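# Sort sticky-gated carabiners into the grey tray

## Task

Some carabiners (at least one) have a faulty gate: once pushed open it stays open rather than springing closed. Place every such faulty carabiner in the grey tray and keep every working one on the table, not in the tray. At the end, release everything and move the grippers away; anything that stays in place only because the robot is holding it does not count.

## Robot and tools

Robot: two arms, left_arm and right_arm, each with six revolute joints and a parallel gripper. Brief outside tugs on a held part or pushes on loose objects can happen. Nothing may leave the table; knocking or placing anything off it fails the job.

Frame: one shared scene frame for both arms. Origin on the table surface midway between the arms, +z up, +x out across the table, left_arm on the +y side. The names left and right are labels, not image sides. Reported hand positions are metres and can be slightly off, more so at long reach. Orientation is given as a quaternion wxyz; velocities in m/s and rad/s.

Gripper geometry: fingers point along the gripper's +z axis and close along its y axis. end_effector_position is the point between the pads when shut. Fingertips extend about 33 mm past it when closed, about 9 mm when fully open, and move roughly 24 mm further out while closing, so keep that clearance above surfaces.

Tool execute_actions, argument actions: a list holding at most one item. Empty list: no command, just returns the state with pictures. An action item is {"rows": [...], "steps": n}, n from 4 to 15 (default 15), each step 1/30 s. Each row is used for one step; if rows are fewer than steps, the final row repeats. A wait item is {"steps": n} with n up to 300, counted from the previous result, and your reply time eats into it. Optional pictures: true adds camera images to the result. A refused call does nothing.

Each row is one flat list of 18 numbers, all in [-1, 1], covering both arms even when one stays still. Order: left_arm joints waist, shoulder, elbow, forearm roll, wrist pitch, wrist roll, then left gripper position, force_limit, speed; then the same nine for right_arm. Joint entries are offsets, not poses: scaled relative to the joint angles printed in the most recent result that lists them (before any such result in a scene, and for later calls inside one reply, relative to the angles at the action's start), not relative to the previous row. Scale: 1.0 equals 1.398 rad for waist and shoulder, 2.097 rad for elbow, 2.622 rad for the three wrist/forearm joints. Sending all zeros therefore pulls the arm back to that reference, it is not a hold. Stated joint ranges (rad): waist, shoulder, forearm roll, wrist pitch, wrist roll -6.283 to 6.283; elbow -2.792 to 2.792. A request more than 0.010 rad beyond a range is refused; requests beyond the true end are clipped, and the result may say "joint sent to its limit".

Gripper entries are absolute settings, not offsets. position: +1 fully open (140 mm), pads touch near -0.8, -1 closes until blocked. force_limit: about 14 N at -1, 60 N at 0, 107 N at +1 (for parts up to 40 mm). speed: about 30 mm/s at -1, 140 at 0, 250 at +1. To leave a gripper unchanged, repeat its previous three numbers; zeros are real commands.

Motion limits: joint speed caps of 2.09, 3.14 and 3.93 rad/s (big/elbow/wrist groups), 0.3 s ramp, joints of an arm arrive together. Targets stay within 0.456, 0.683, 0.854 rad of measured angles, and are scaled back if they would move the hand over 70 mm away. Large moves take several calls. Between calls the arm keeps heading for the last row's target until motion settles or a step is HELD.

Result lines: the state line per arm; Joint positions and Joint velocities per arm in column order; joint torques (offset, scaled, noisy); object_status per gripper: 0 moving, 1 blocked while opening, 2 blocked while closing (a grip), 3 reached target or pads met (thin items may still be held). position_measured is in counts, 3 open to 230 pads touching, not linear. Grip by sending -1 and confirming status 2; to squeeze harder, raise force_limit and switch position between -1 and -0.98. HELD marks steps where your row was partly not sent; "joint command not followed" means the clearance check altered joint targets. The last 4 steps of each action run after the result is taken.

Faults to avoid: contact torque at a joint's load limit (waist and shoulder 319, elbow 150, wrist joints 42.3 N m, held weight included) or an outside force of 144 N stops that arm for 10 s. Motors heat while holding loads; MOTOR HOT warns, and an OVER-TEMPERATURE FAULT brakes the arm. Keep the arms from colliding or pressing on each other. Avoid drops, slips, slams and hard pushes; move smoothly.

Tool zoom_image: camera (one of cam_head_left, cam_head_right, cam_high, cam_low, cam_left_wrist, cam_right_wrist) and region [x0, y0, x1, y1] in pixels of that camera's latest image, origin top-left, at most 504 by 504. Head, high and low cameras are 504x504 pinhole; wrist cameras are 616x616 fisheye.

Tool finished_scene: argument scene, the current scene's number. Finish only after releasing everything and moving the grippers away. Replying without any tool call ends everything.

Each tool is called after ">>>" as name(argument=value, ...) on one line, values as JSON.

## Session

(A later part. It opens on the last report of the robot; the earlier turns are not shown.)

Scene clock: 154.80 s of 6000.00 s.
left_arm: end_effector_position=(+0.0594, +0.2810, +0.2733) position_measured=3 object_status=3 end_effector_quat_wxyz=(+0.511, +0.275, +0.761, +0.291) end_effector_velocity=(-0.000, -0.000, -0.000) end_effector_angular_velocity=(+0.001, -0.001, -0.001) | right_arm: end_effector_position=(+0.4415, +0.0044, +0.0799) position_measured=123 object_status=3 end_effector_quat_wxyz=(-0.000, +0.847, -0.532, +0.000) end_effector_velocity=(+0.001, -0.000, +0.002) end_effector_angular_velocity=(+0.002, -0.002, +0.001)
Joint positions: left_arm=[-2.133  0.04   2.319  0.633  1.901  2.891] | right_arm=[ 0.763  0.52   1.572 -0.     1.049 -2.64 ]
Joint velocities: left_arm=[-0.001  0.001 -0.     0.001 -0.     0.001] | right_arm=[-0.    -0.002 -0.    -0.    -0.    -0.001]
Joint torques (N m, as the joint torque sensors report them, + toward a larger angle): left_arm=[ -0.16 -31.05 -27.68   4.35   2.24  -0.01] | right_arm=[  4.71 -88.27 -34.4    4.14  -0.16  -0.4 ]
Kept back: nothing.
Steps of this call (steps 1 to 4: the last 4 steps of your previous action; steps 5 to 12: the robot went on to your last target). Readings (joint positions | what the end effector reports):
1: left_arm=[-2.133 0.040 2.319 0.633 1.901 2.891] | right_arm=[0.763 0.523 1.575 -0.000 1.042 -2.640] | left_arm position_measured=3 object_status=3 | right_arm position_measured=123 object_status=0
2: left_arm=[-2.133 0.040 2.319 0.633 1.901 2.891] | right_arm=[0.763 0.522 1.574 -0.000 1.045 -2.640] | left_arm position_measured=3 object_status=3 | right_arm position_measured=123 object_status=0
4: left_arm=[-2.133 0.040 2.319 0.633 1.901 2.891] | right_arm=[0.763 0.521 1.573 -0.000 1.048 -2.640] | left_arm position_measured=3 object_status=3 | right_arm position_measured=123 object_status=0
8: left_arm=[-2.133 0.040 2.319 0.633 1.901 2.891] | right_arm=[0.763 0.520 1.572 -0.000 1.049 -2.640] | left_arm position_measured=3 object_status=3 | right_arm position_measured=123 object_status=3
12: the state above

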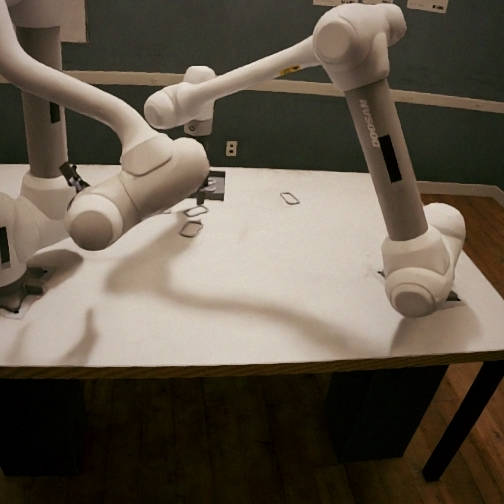

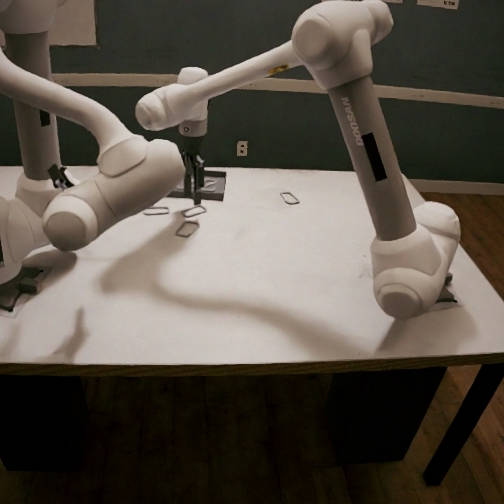

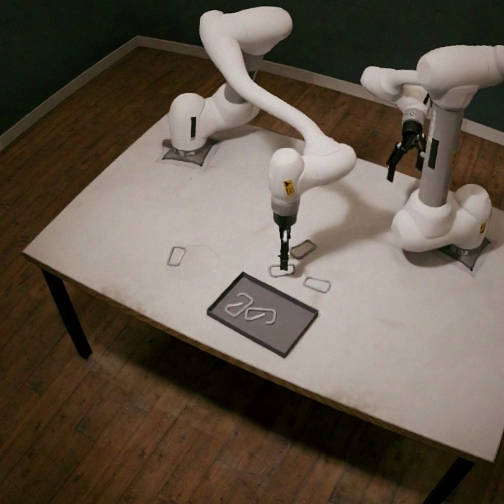

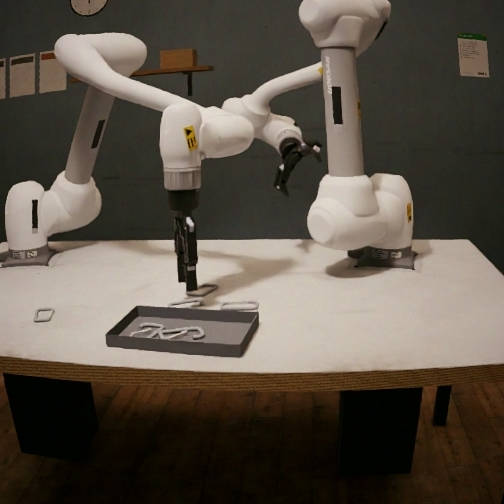

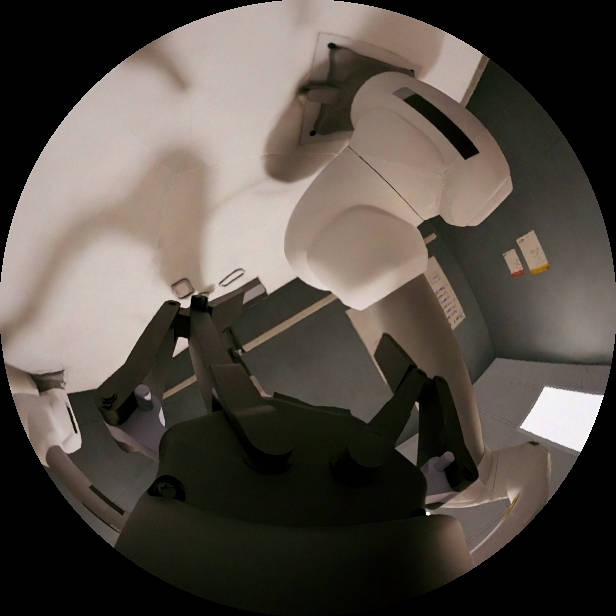

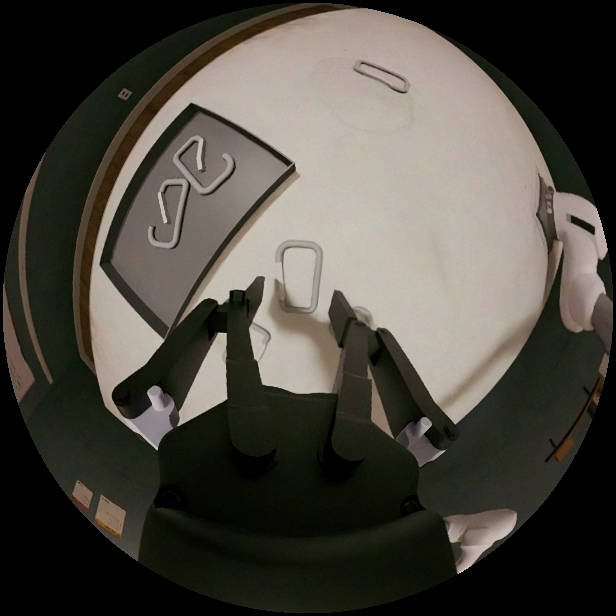

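>>> execute_actions(actions=[{"rows":[[0,0,0,0,0,0,1,0,0,-0.1,-0.12,0,0,0.064,0.5,0.05,0,-0.3]],"steps":15}])

>>> execute_actions(actions=[{"steps":20}], pictures=true)

Scene clock: 155.30 s of 6000.00 s.
left_arm: end_effector_position=(+0.0594, +0.2810, +0.2733) position_measured=3 object_status=3 end_effector_quat_wxyz=(+0.511, +0.275, +0.761, +0.291) end_effector_velocity=(+0.000, +0.000, -0.000) end_effector_angular_velocity=(+0.001, +0.001, +0.001) | right_arm: end_effector_position=(+0.4725, -0.0489, +0.1488) position_measured=123 object_status=3 end_effector_quat_wxyz=(+0.000, -0.650, +0.760, +0.000) end_effector_velocity=(+0.088, -0.184, +0.220) end_effector_angular_velocity=(+0.002, +0.002, -2.620)
Joint positions: left_arm=[-2.133  0.04   2.319  0.633  1.901  2.891] | right_arm=[ 0.69   0.432  1.572 -0.     1.137 -2.108]
Joint velocities: left_arm=[ 0.    -0.    -0.    -0.001 -0.     0.001] | right_arm=[-0.242 -0.286 -0.     0.001  0.287  2.378]
Joint torques (N m, as the joint torque sensors report them, + toward a larger angle): left_arm=[ -0.18 -31.32 -27.51   4.28   2.21   0.07] | right_arm=[  3.86 -82.94 -34.72   3.89  -0.47  -0.45]
Steps of this call (steps 1 to 4: the robot went on to your last target; steps 5 to 15: the first 11 steps of this action). Readings (joint positions | what the end effector reports):
5: left_arm=[-2.133 0.040 2.319 0.633 1.901 2.891] | right_arm=[0.763 0.520 1.572 -0.000 1.049 -2.640] | left_arm position_measured=3 object_status=3 | right_arm position_measured=123 object_status=3
6: left_arm=[-2.133 0.040 2.319 0.633 1.901 2.891] | right_arm=[0.762 0.518 1.572 -0.000 1.051 -2.632] | left_arm position_measured=3 object_status=3 | right_arm position_measured=123 object_status=3
8: left_arm=[-2.133 0.040 2.319 0.633 1.901 2.891] | right_arm=[0.753 0.508 1.572 -0.000 1.062 -2.577] | left_arm position_measured=3 object_status=3 | right_arm position_measured=123 object_status=3
12: left_arm=[-2.133 0.040 2.319 0.633 1.901 2.891] | right_arm=[0.715 0.462 1.572 -0.000 1.107 -2.329] | left_arm position_measured=3 object_status=3 | right_arm position_measured=123 object_status=3
15: the state above

Scene clock: 155.97 s of 6000.00 s.
left_arm: end_effector_position=(+0.0594, +0.2810, +0.2733) position_measured=3 object_status=3 end_effector_quat_wxyz=(+0.511, +0.275, +0.761, +0.291) end_effector_velocity=(-0.000, +0.000, +0.000) end_effector_angular_velocity=(-0.001, +0.001, -0.000) | right_arm: end_effector_position=(+0.4925, -0.1019, +0.2085) position_measured=123 object_status=3 end_effector_quat_wxyz=(+0.000, -0.281, +0.960, +0.000) end_effector_velocity=(+0.000, +0.000, +0.001) end_effector_angular_velocity=(+0.001, -0.001, -0.002)
Joint positions: left_arm=[-2.133  0.04   2.319  0.633  1.901  2.891] | right_arm=[ 0.623  0.352  1.572 -0.     1.217 -1.329]
Joint velocities: left_arm=[-0.001 -0.002 -0.    -0.001  0.    -0.   ] | right_arm=[-0.    -0.001 -0.001 -0.     0.     0.002]
Joint torques (N m, as the joint torque sensors report them, + toward a larger angle): left_arm=[ -0.54 -31.03 -27.57   4.35   2.29  -0.03] | right_arm=[  2.84 -76.51 -37.27   4.18  -0.18  -0.2 ]
Kept back: nothing.
Steps of this call (steps 1 to 4: the last 4 steps of your previous action; steps 5 to 20: the robot went on to your last target). Readings (joint positions | what the end effector reports):
1: left_arm=[-2.133 0.040 2.319 0.633 1.901 2.891] | right_arm=[0.682 0.422 1.572 -0.000 1.147 -2.024] | left_arm position_measured=3 object_status=3 | right_arm position_measured=123 object_status=3
2: left_arm=[-2.133 0.040 2.319 0.633 1.901 2.891] | right_arm=[0.674 0.413 1.572 -0.000 1.156 -1.935] | left_arm position_measured=3 object_status=3 | right_arm position_measured=123 object_status=3
4: left_arm=[-2.133 0.040 2.319 0.633 1.901 2.891] | right_arm=[0.658 0.394 1.572 -0.000 1.175 -1.751] | left_arm position_measured=3 object_status=3 | right_arm position_measured=123 object_status=3
8: left_arm=[-2.133 0.040 2.319 0.633 1.901 2.891] | right_arm=[0.633 0.364 1.572 -0.000 1.205 -1.451] | left_arm position_measured=3 object_status=3 | right_arm position_measured=123 object_status=3
20: the state above

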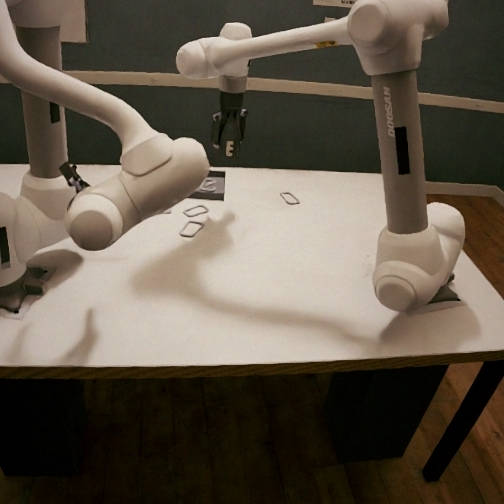

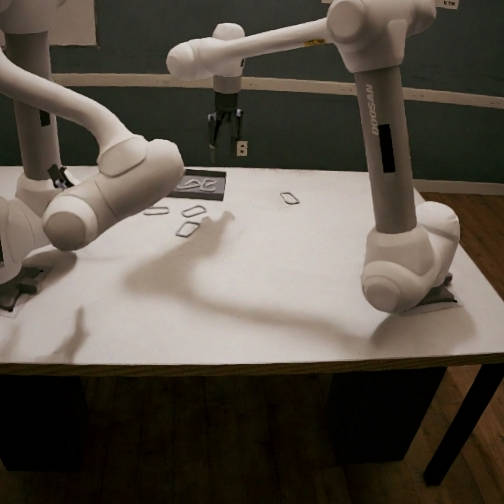

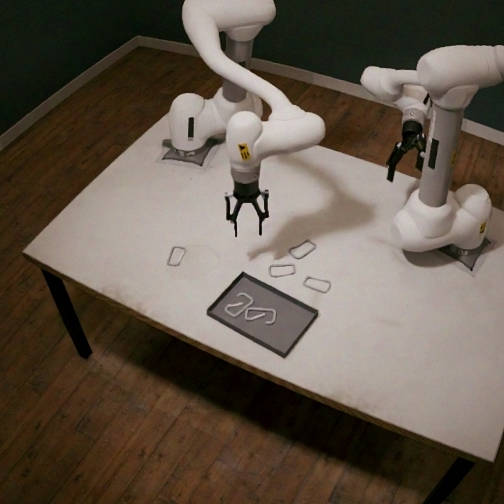

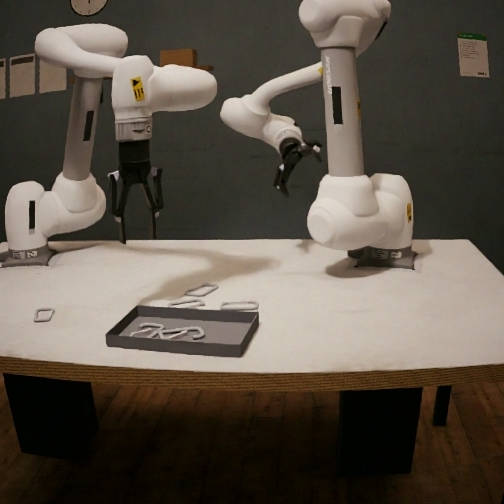

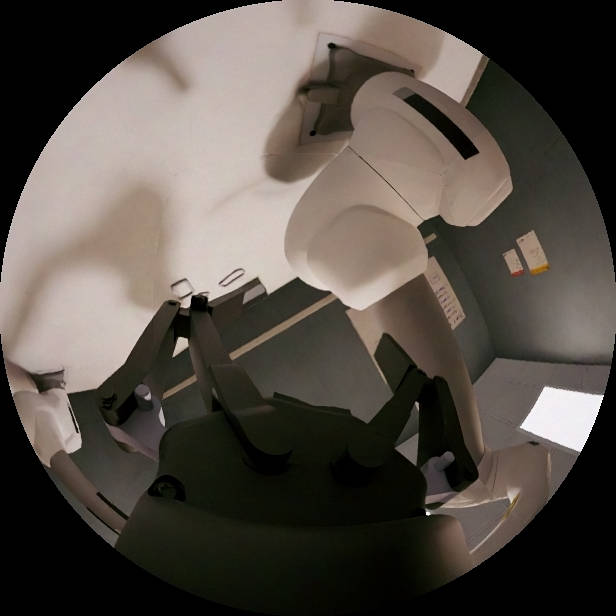

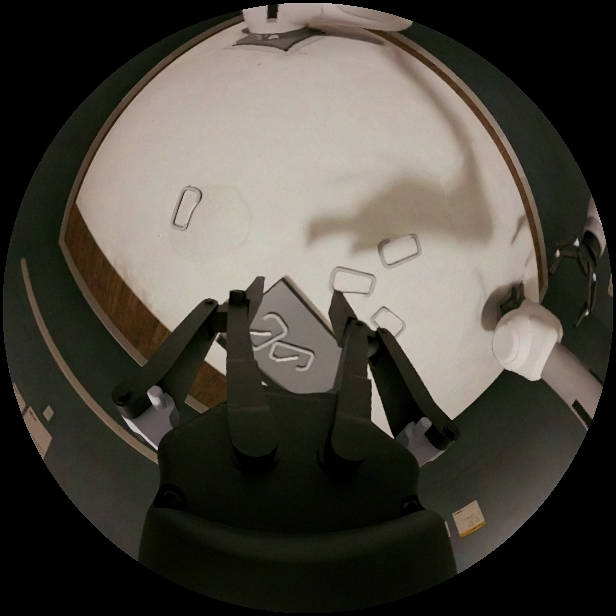

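>>> finished_scene(scene=1)

The scene is finished: the task was done.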